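# Wedge the loose end board tight against the rail

## Task

Push a wedge into the open slot at the rail's end, with the wedge's straight face toward the loose end board, until that board is pressed firmly against the rail. The far end must stay wedged, both end boards must stand flat on the table, and the result must hold on its own with the robot not touching or holding anything.

## Robot and tools

Robot: two arms, left_arm and right_arm, each a six-joint arm ending in a two-finger parallel gripper. Base positions in the scene frame: left_arm at (-0.027, +0.372, 0) m, yawed slightly (quat_wxyz +0.998, 0, 0, +0.065); right_arm at (+0.001, -0.370, 0) m (quat_wxyz +0.997, 0, 0, -0.077). The names are labels only; they do not mean left or right in a picture.

Scene frame: origin on the tabletop midway between the bases, +z up, +x outward over the table, left_arm on the +y side. Gripper frame: fingers point along +z, and they open and close along y. The reported end_effector_position is the point between the pads, roughly 1 cm back from the fingertips.

Tool execute_actions(actions): actions is a list of up to 15 actions, run in sequence. Each action is a table of up to 15 rows, one row per 1/30 s step; a shorter table repeats its final row until 15 steps pass. An empty list only returns state and images. Every row is a single list of 14 numbers covering both arms, even if one arm is idle: dx, dy, dz, rx, ry, rz, opening for left_arm, then those seven for right_arm. All lie in [-1, 1]. dx..rz are an offset, in that gripper's own axes, from the gripper's measured pose at the start of the action (for the first action in a call, the last pose a result showed); every row refers to that same start, not to the row before. Scale: 1.0 equals 0.6 m for dx, dy, dz and 180 degrees for rotation; rx, ry, rz form one rotation vector. Opening is absolute, not an offset: +1 fully open (0.093 m), -1 closed.

Tool move(target, speed, blocking): target is one 14-number row laid out as above, offsets measured from the pose in the latest result that reported one. Each gripper travels a straight line toward its pose; both paths finish together, lasting 0.5 to 10 s, and stop short if 10 s is not enough. speed is the top path speed in m/s, 0.002 to 0.5, default 0.25; turning is capped at twice that in rad/s. Openings are sent at the start. Grippers lag and can overshoot the speed, most when the arm is nearly straight; paths ignore obstacles and the other arm. Faster moves hit harder, and a target set deeper beyond a contact pushes harder. The result adds a move: line with the ending (done, off_target, moving, held, fault) plus limits (paced = pose clipped; held = some steps blocked, after which the arm may jump faster), and each gripper's remaining distance. If one arm is named, the other finished. With blocking=false you get a result after 0.5 s while motion continues; check with wait(0), and call wait or stop before sending further actions or moves.

Tool wait(seconds): 0 to 10; the arms keep their last command and a running move continues. stop(): brakes a running move; it needs stopping distance, more at speed; fingers keep moving. zoom_image(camera, region): enlarges [x0, y0, x1, y1] pixels (at most 504 by 504) of one camera's latest image; cameras are cam_head_left, cam_head_right, cam_high, cam_low, cam_left_wrist, cam_right_wrist, all 896x504. read_manual(section) gives only licence text. finished_scene(scene) ends the current scene irreversibly after the robot holds its last command; pass the current scene's number, and its result reports success and the next task.

Controller behaviour: each step, the commanded pose is clipped to within 70 mm and 16 degrees of the measured pose, then damped inverse kinematics drives toward it, favouring position over orientation. Distant targets need several actions; after an action an arm goes at most to its last clipped pose, so send the remainder next. Joint friction may leave the gripper up to about 31 mm off, and tiny commands may not move it. Hand target lines show where each gripper is being driven. A pose unreachable line means the clearance check altered or blocked that arm's command. Joint ranges (rad): waist -2.618 to 3.054, shoulder 0.000 to 3.142, elbow 0.000 to 3.142, wrist pitch -1.571 to 1.571, wrist yaw -1.571 to 1.571, wrist roll -2.094 to 2.094. To hold an arm still, send in the first call the offset back to its desired pose, then zeros, always with its proper opening.

Result lines: left_arm: ... | right_arm: ... give position (m) and quat_wxyz in the scene frame; long reach makes them less accurate. grip_measured is the finger motor position on the opening scale; pads meet near -0.94 and each mm of object width adds about 0.0208, with a fixed per-gripper error up to 0.02. Once pads touch, the fingers stop but the motor reading continues toward the command, so contact barely shows; squeeze comes from commanding below the width reading (rigid objects settle at most about 0.21 below it). Keep resending the closing number to keep a grip. Force caps near 50 to 62 N per pad, less for parts under about 5 mm. Joint positions end with the opening in metres (floored at zero). Torque readings include offsets and noise. MOTOR HOT appears from 75 °C; at 90 °C the arm stops for 10 s, and at 100 °C it goes limp and drops; these show as OVER-TEMPERATURE FAULT lines.

Avoid: dropping or knocking anything off the table, slamming or shoving hard, letting the arms collide or press each other, and long loaded holds. Brief external tugs or pushes on objects can occur.

Each tool is called in YAML: its name, and indented under it one key for each argument.

## Session

execute_actions:
  actions: []

Scene clock: 0.00 s.
left_arm: end_effector_position=(+0.3921, +0.1214, +0.3273) grip_measured=+0.985 end_effector_quat_wxyz=(+0.703, +0.569, +0.410, -0.121) | right_arm: end_effector_position=(+0.2314, -0.3692, +0.3625) grip_measured=+0.996 end_effector_quat_wxyz=(-0.484, +0.535, -0.605, +0.336)
Joint positions: left_arm=[-0.411  1.645  1.188  0.481  0.838  0.757  0.092] | right_arm=[-0.092  0.657  1.121 -0.795 -0.345 -1.446  0.093]
Joint velocities: left_arm=[-0.002  0.017  0.002  0.066  0.007  0.051  0.001] | right_arm=[-0.017 -0.007  0.007  0.022 -0.051  0.022  0.001]
Joint torques (N m, as the arm reports them, + toward a larger angle): no reading
Motor temperatures (°C, as the motors report them): left_arm=[27 36 36 36 27 26] | right_arm=[28 32 38 43 29 29]
Hand target (left_arm): +0.392, +0.121, +0.327; +0.703, +0.569, +0.410, -0.121
Hand target (right_arm): +0.231, -0.369, +0.363; +0.484, -0.535, +0.605, -0.336

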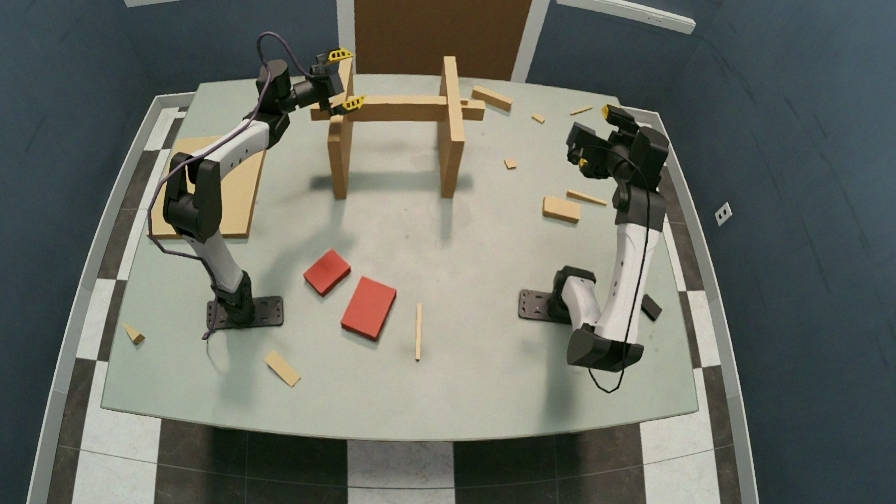

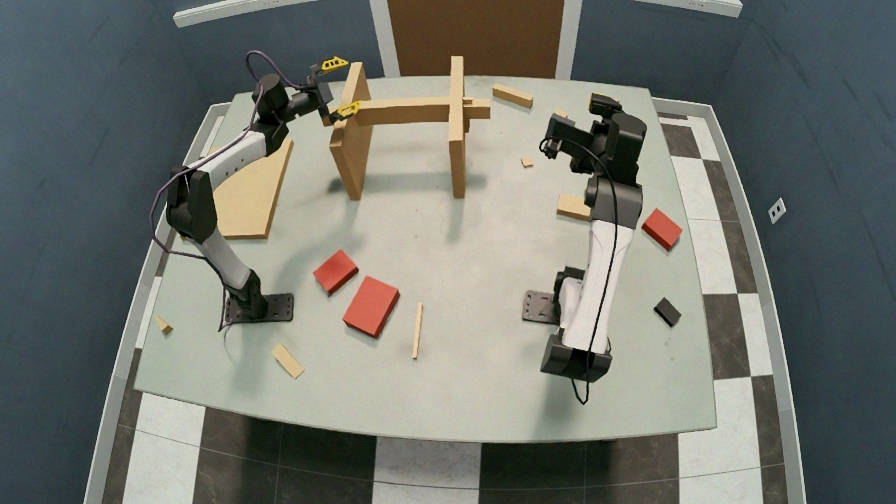

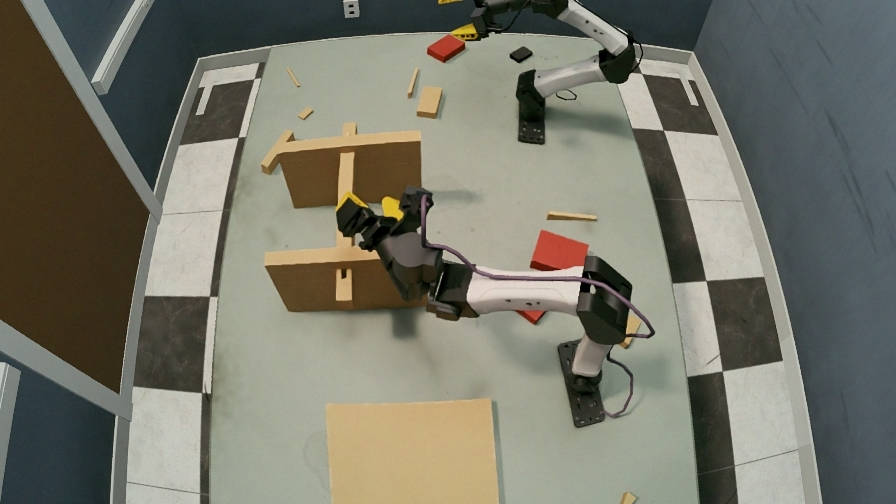

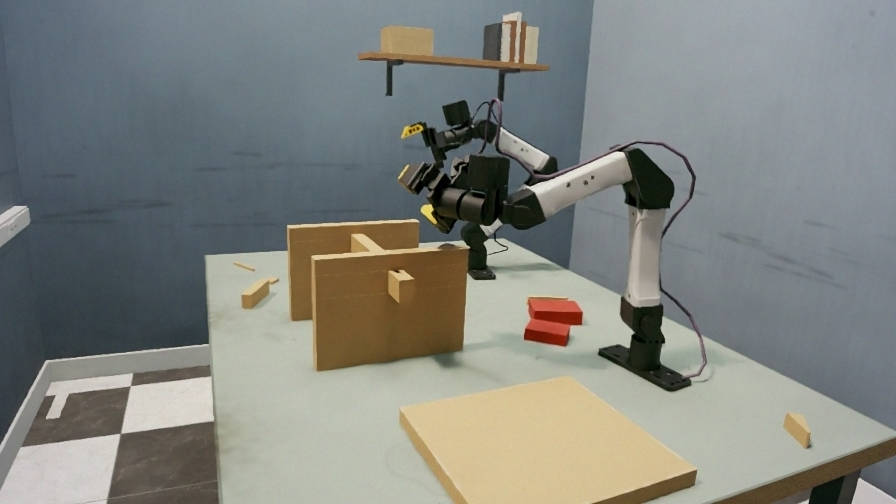

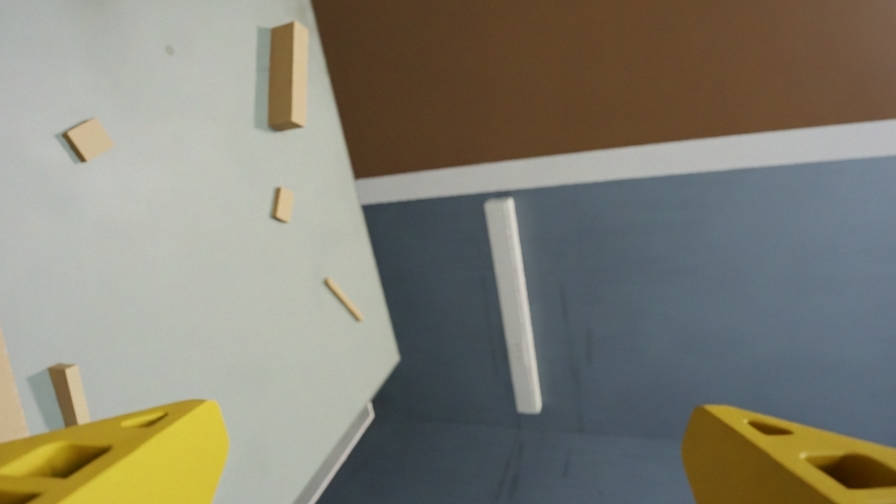

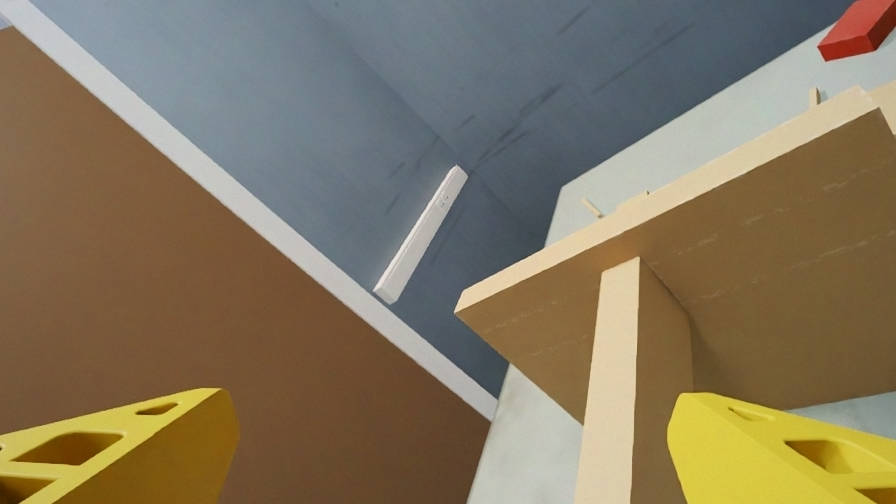

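zoom_image:
  camera: "cam_head_left"
  region: [340, 270, 500, 390]

zoom_image:
  camera: "cam_high"
  region: [500, 180, 660, 300]

zoom_image:
  camera: "cam_head_left"
  region: [490, 70, 650, 240]

zoom_image:
  camera: "cam_high"
  region: [250, 30, 470, 190]

Region (340, 270, 500, 390) of cam_head_left's 896x504 image, scaled by 3.150, with more detail than that image has; it fills the top 378 rows of this view, and the rest is white.

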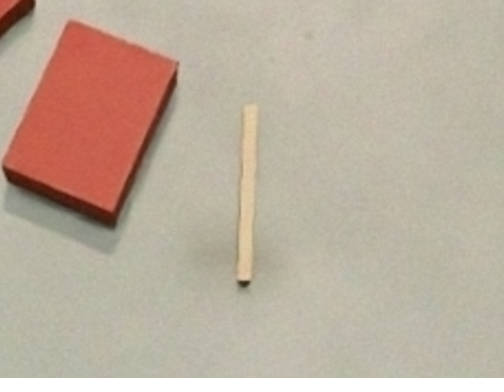

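Region (500, 180, 660, 300) of cam_high's 896x504 image, scaled by 3.150, with more detail than that image has; it fills the top 378 rows of this view, and the rest is white.

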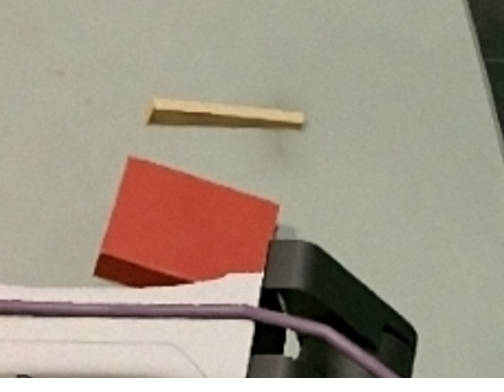

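Region (490, 70, 650, 240) of cam_head_left's 896x504 image, scaled by 2.965, with more detail than that image has; it fills the left 474 columns of this view, and the rest is white.

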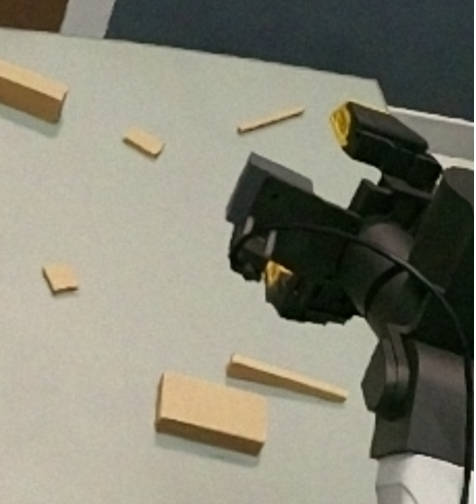

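Region (250, 30, 470, 190) of cam_high's 896x504 image, scaled by 2.291, with more detail than that image has; it fills the top 367 rows of this view, and the rest is white.

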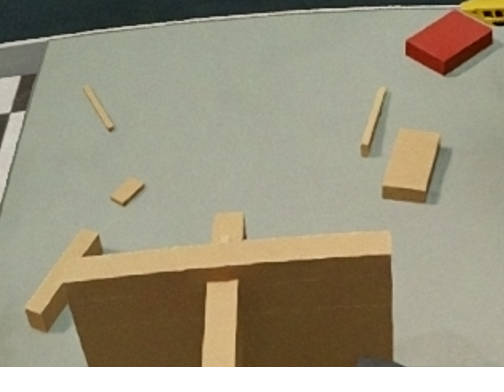

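zoom_image:
  camera: "cam_low"
  region: [510, 280, 600, 350]

zoom_image:
  camera: "cam_high"
  region: [535, 195, 615, 235]

zoom_image:
  camera: "cam_head_right"
  region: [380, 290, 460, 370]

zoom_image:
  camera: "cam_left_wrist"
  region: [0, 330, 200, 470]

Region (510, 280, 600, 350) of cam_low's 896x504 image, scaled by 5.600, with more detail than that image has.

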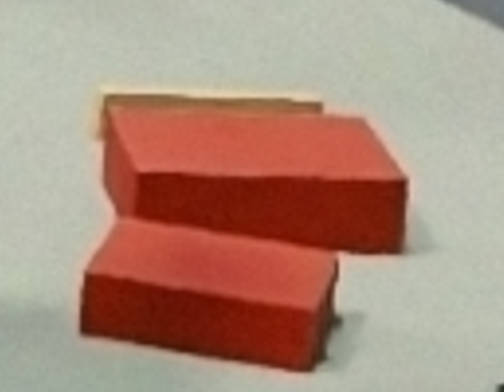

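Region (535, 195, 615, 235) of cam_high's 896x504 image, scaled by 6.300, with more detail than that image has.

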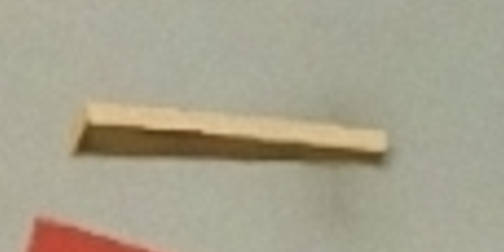

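Region (380, 290, 460, 370) of cam_head_right's 896x504 image, scaled by 6.300, with more detail than that image has.

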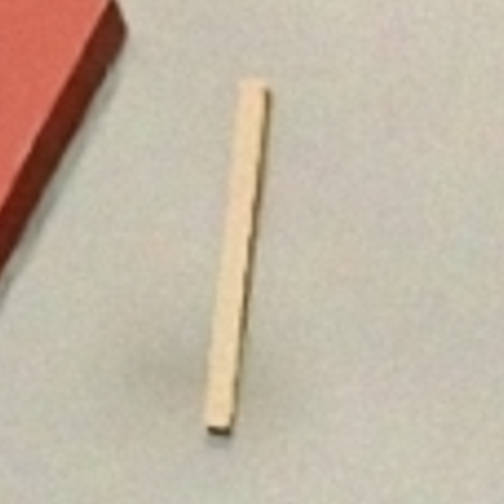

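Region (0, 330, 200, 470) of cam_left_wrist's 896x504 image, scaled by 2.520, with more detail than that image has; it fills the top 353 rows of this view, and the rest is white.

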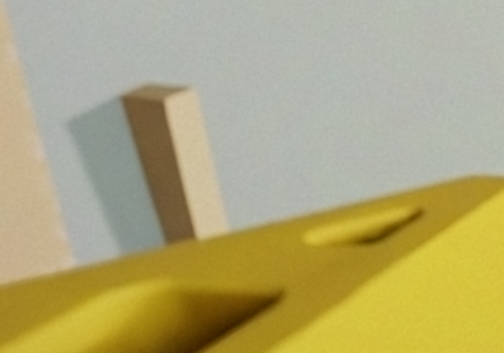

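zoom_image:
  camera: "cam_high"
  region: [520, 200, 600, 280]

zoom_image:
  camera: "cam_high"
  region: [540, 203, 570, 227]

zoom_image:
  camera: "cam_low"
  region: [520, 290, 560, 320]

Region (520, 200, 600, 280) of cam_high's 896x504 image, scaled by 6.300, with more detail than that image has.

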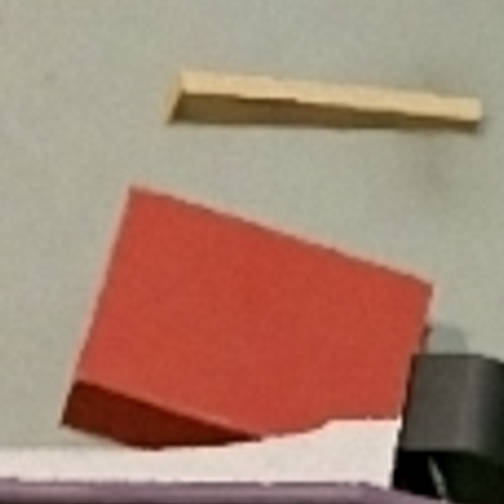

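Region (540, 203, 570, 227) of cam_high's 896x504 image, scaled by 16.800, with more detail than that image has; it fills the top 403 rows of this view, and the rest is white.

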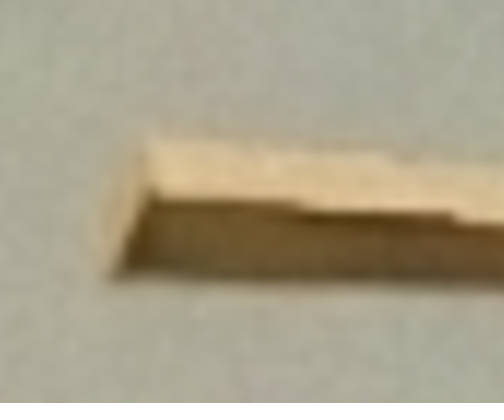

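Region (520, 290, 560, 320) of cam_low's 896x504 image, scaled by 12.600, with more detail than that image has; it fills the top 378 rows of this view, and the rest is white.

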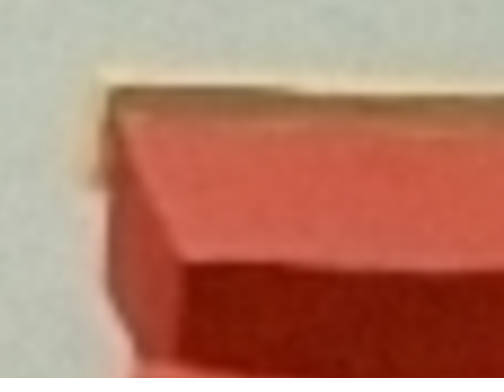

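move:
  target: [-0.2992,-0.7954,-0.1505,-0.0970,0.5633,-0.4559,1.0, -0.1426,0.4197,0.3754,-0.2723,-0.2354,0.2793,-1]
  speed: 0.35

Scene clock: 124.10 s.
left_arm: end_effector_position=(-0.0542, -0.0045, +0.1145) grip_measured=+0.986 end_effector_quat_wxyz=(+0.005, -0.004, +1.000, +0.010) | right_arm: end_effector_position=(+0.3568, -0.2245, +0.0799) grip_measured=-0.998 end_effector_quat_wxyz=(+0.482, -0.455, +0.658, +0.358)
Joint positions: left_arm=[-1.777  2.002  1.775 -1.364 -0.009 -1.654  0.093] | right_arm=[ 0.129  1.821  0.725  0.321 -1.159 -0.696  0.   ]
Joint velocities: left_arm=[ 0.012 -0.022  0.037  0.066  0.022  0.022 -0.001] | right_arm=[ 0.012 -0.027  0.017 -0.051  0.007 -0.007  0.   ]
Joint torques (N m, as the arm reports them, + toward a larger angle): left_arm=[-0.5  -9.33  8.58  0.11  0.   -0.07] | right_arm=[ 1.55 -7.23  6.29  1.46 -0.4   0.2 ]
Motor temperatures (°C, as the motors report them): left_arm=[27 46 45 42 27 26] | right_arm=[28 31 42 51 29 29]
Hand target (left_arm): -0.059, -0.007, +0.118; +0.002, -0.004, +1.000, +0.008
Hand target (right_arm): +0.361, -0.220, +0.085; +0.490, -0.463, +0.645, +0.360
Off the commanded pose (left_arm): 0.012 m, 1 deg.
Off the commanded pose (right_arm): 0.015 m, 3 deg.
move: off_target (left_arm, right_arm)

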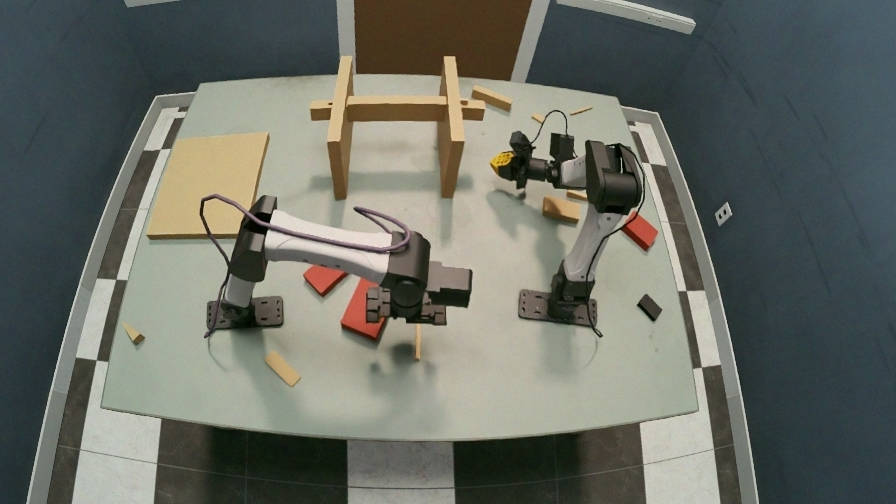

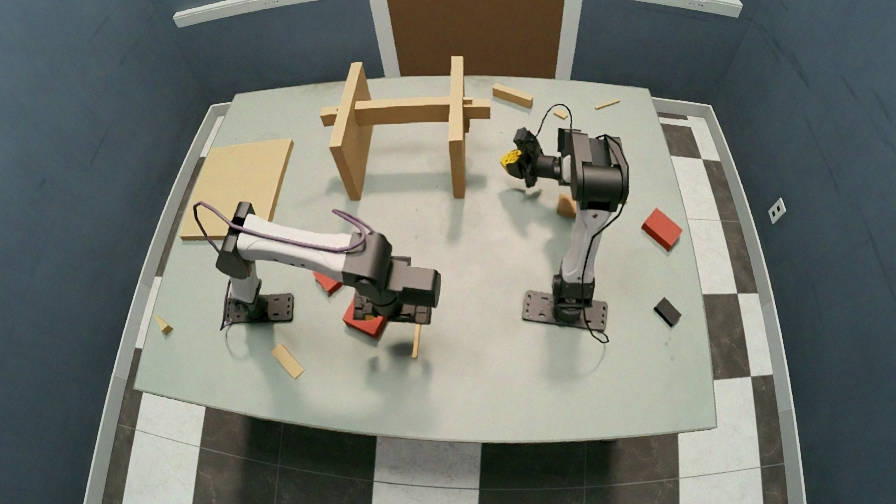

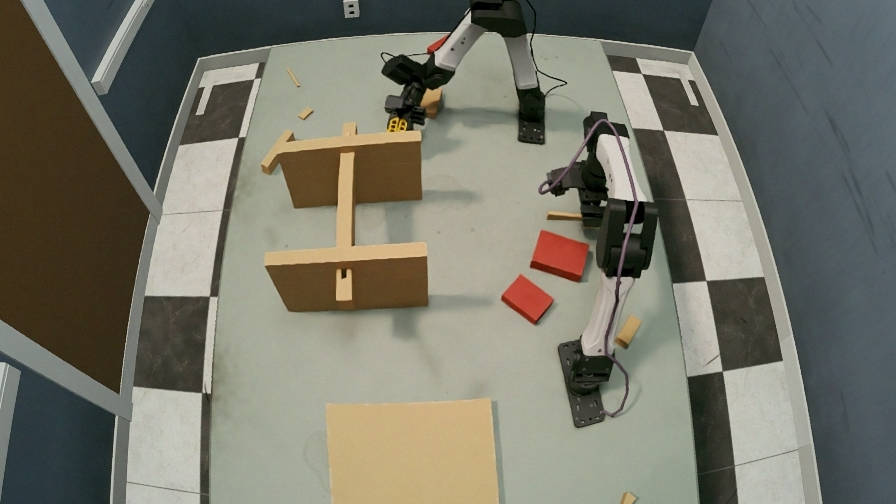

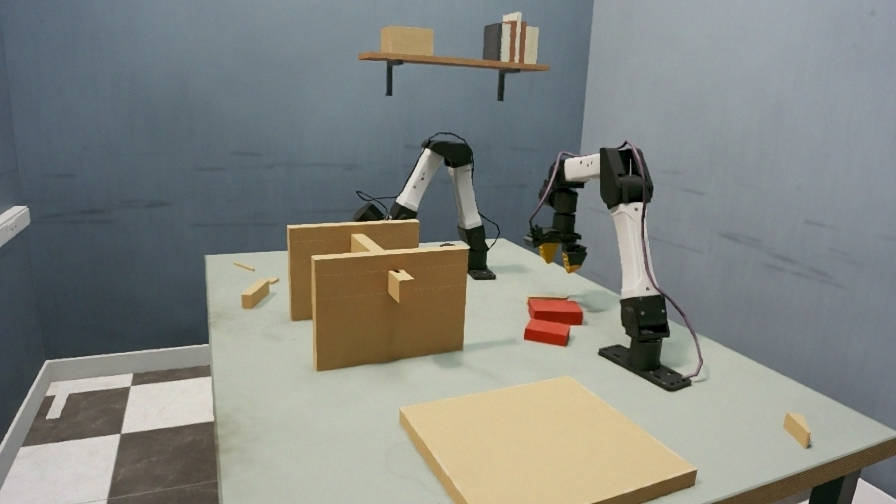

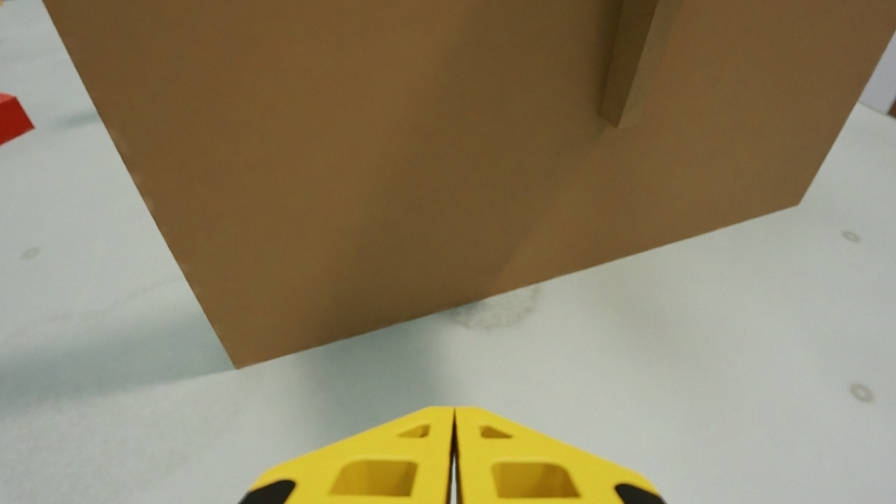

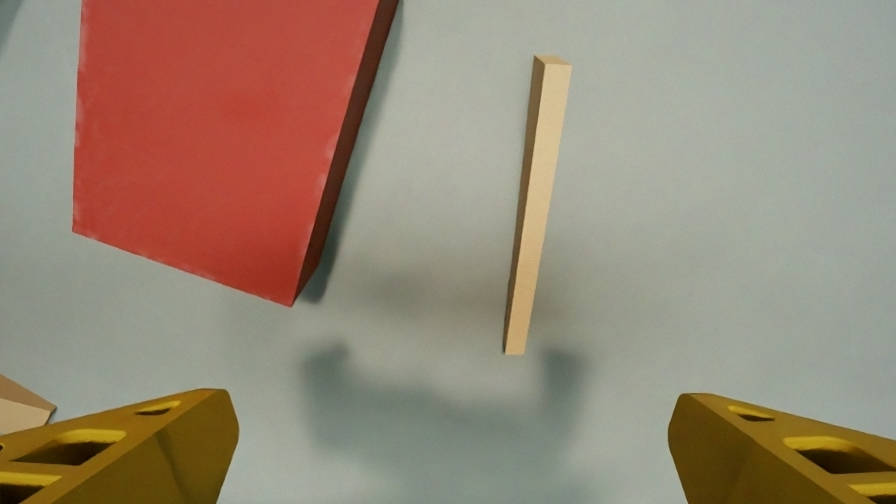

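zoom_image:
  camera: "cam_right_wrist"
  region: [500, 30, 600, 110]

zoom_image:
  camera: "cam_right_wrist"
  region: [470, 300, 570, 380]

zoom_image:
  camera: "cam_right_wrist"
  region: [250, 0, 450, 320]

Region (500, 30, 600, 110) of cam_right_wrist's 896x504 image, scaled by 5.040, with more detail than that image has; it fills the top 403 rows of this view, and the rest is white.

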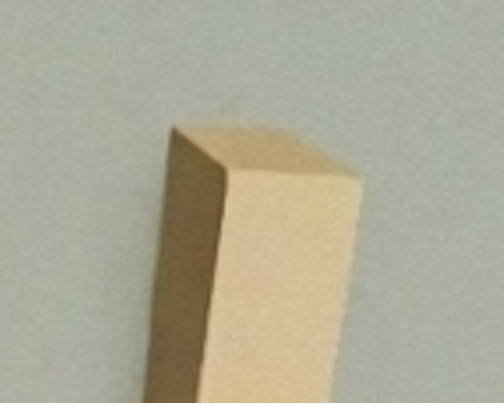

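Region (470, 300, 570, 380) of cam_right_wrist's 896x504 image, scaled by 5.040, with more detail than that image has; it fills the top 403 rows of this view, and the rest is white.

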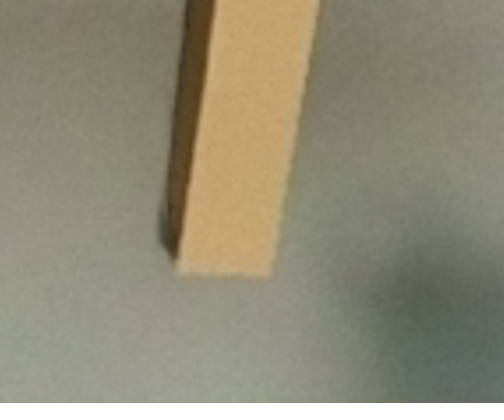

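Region (250, 0, 450, 320) of cam_right_wrist's 896x504 image, scaled by 1.575, with more detail than that image has; it fills the left 315 columns of this view, and the rest is white.

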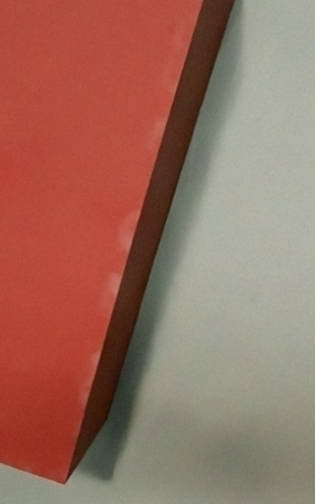

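move:
  target: [-0.0458,-0.0053,0.1213,0.0064,0.0032,0.0025,-1, -0.0319,-0.0128,0.1379,-0.0038,-0.0098,-0.0118,-1]
  speed: 0.1

Scene clock: 209.60 s.
left_arm: end_effector_position=(-0.0283, -0.0074, +0.0484) grip_measured=-1.000 end_effector_quat_wxyz=(+0.002, +0.001, +1.000, -0.003) | right_arm: end_effector_position=(+0.3834, -0.1531, +0.0683) grip_measured=-0.998 end_effector_quat_wxyz=(+0.479, -0.462, +0.650, +0.366)
Joint positions: left_arm=[-1.706  2.014  1.529 -1.079 -0.003 -1.573  0.   ] | right_arm=[ 0.338  1.985  0.813  0.627 -1.019 -0.443  0.   ]
Joint velocities: left_arm=[ 0.002 -0.012 -0.012  0.022  0.022  0.037  0.   ] | right_arm=[ 0.002 -0.007 -0.002 -0.007 -0.022  0.037  0.   ]
Joint torques (N m, as the arm reports them, + toward a larger angle): left_arm=[ 0.88 -9.25  5.61  0.49  0.    0.19] | right_arm=[ 1.28 -8.48  6.86  1.69 -0.01  0.22]
Motor temperatures (°C, as the motors report them): left_arm=[27 52 48 36 27 26] | right_arm=[28 35 44 49 30 29]
Hand target (left_arm): -0.025, -0.007, +0.042; -0.001, +0.000, +1.000, -0.001
Hand target (right_arm): +0.392, -0.149, +0.074; +0.493, -0.467, +0.641, +0.358
Off the commanded pose (left_arm): 0.007 m, 0 deg.
Off the commanded pose (right_arm): 0.012 m, 2 deg.
move: off_target (right_arm)

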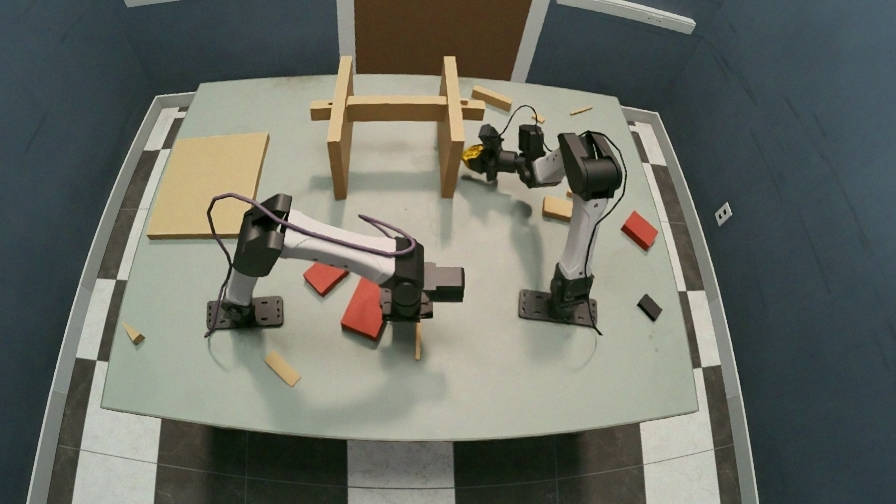

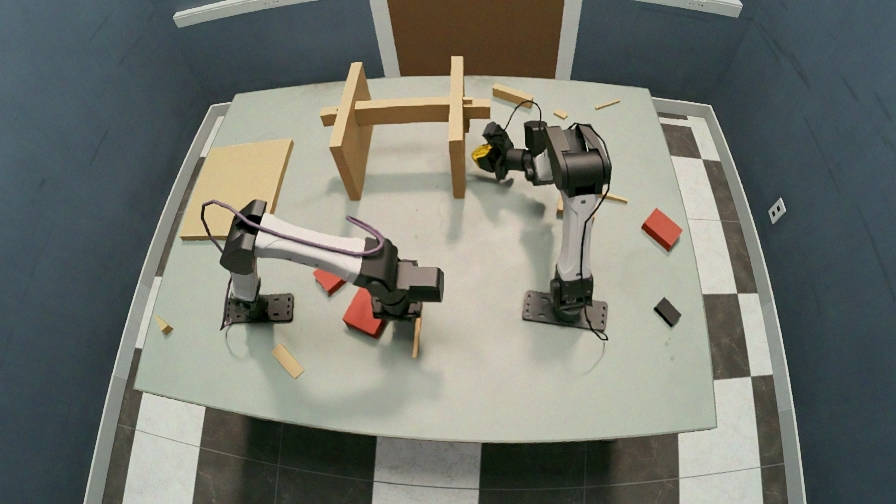

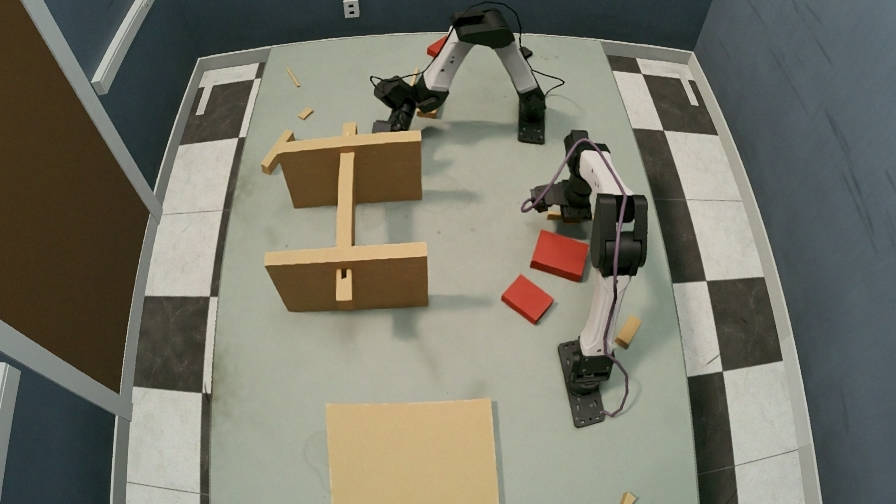

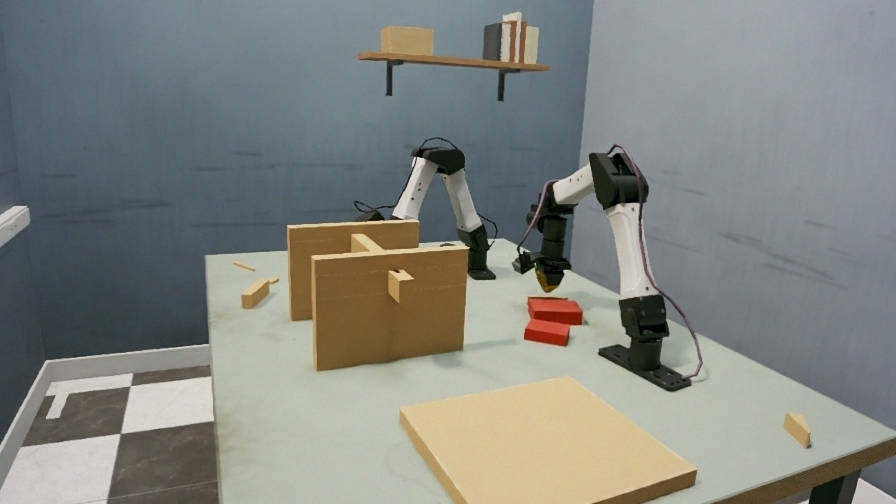

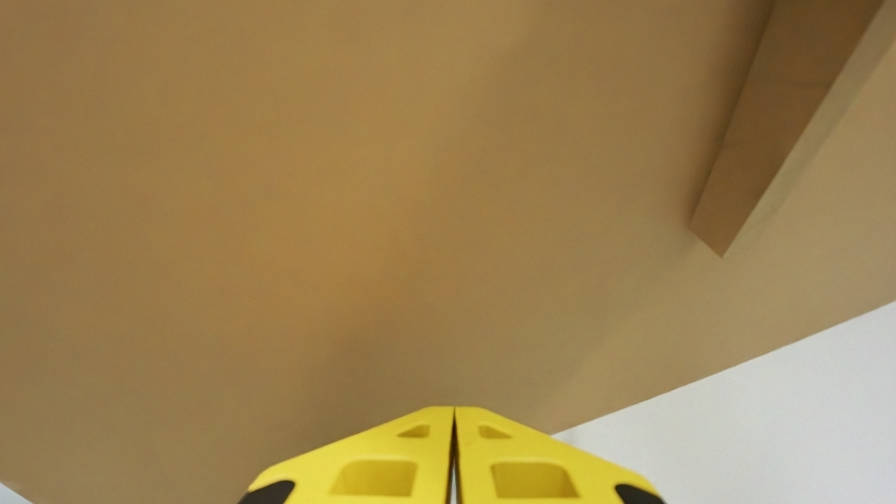

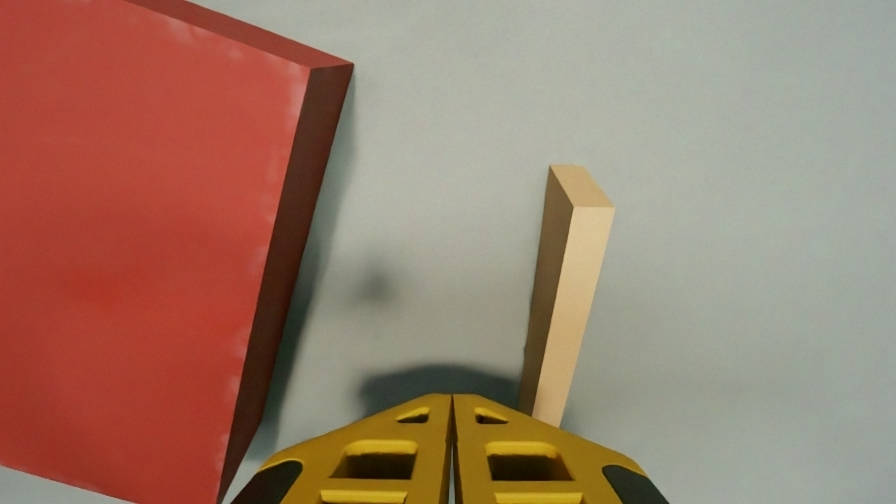

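zoom_image:
  camera: "cam_right_wrist"
  region: [500, 140, 660, 260]

zoom_image:
  camera: "cam_right_wrist"
  region: [380, 300, 660, 504]

Region (500, 140, 660, 260) of cam_right_wrist's 896x504 image, scaled by 3.150, with more detail than that image has; it fills the top 378 rows of this view, and the rest is white.

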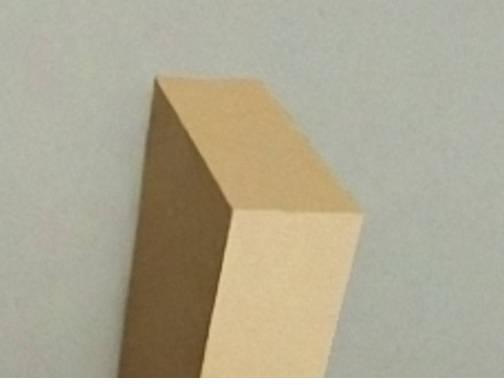

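Region (380, 300, 660, 504) of cam_right_wrist's 896x504 image, scaled by 1.800, with more detail than that image has; it fills the top 367 rows of this view, and the rest is white.

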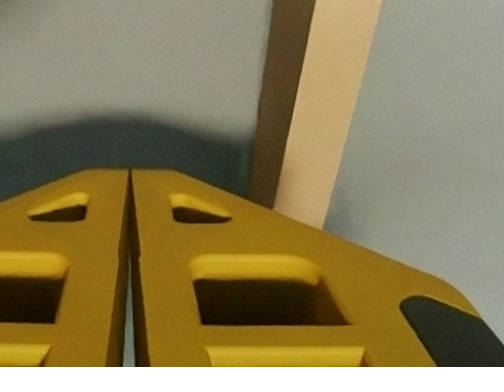

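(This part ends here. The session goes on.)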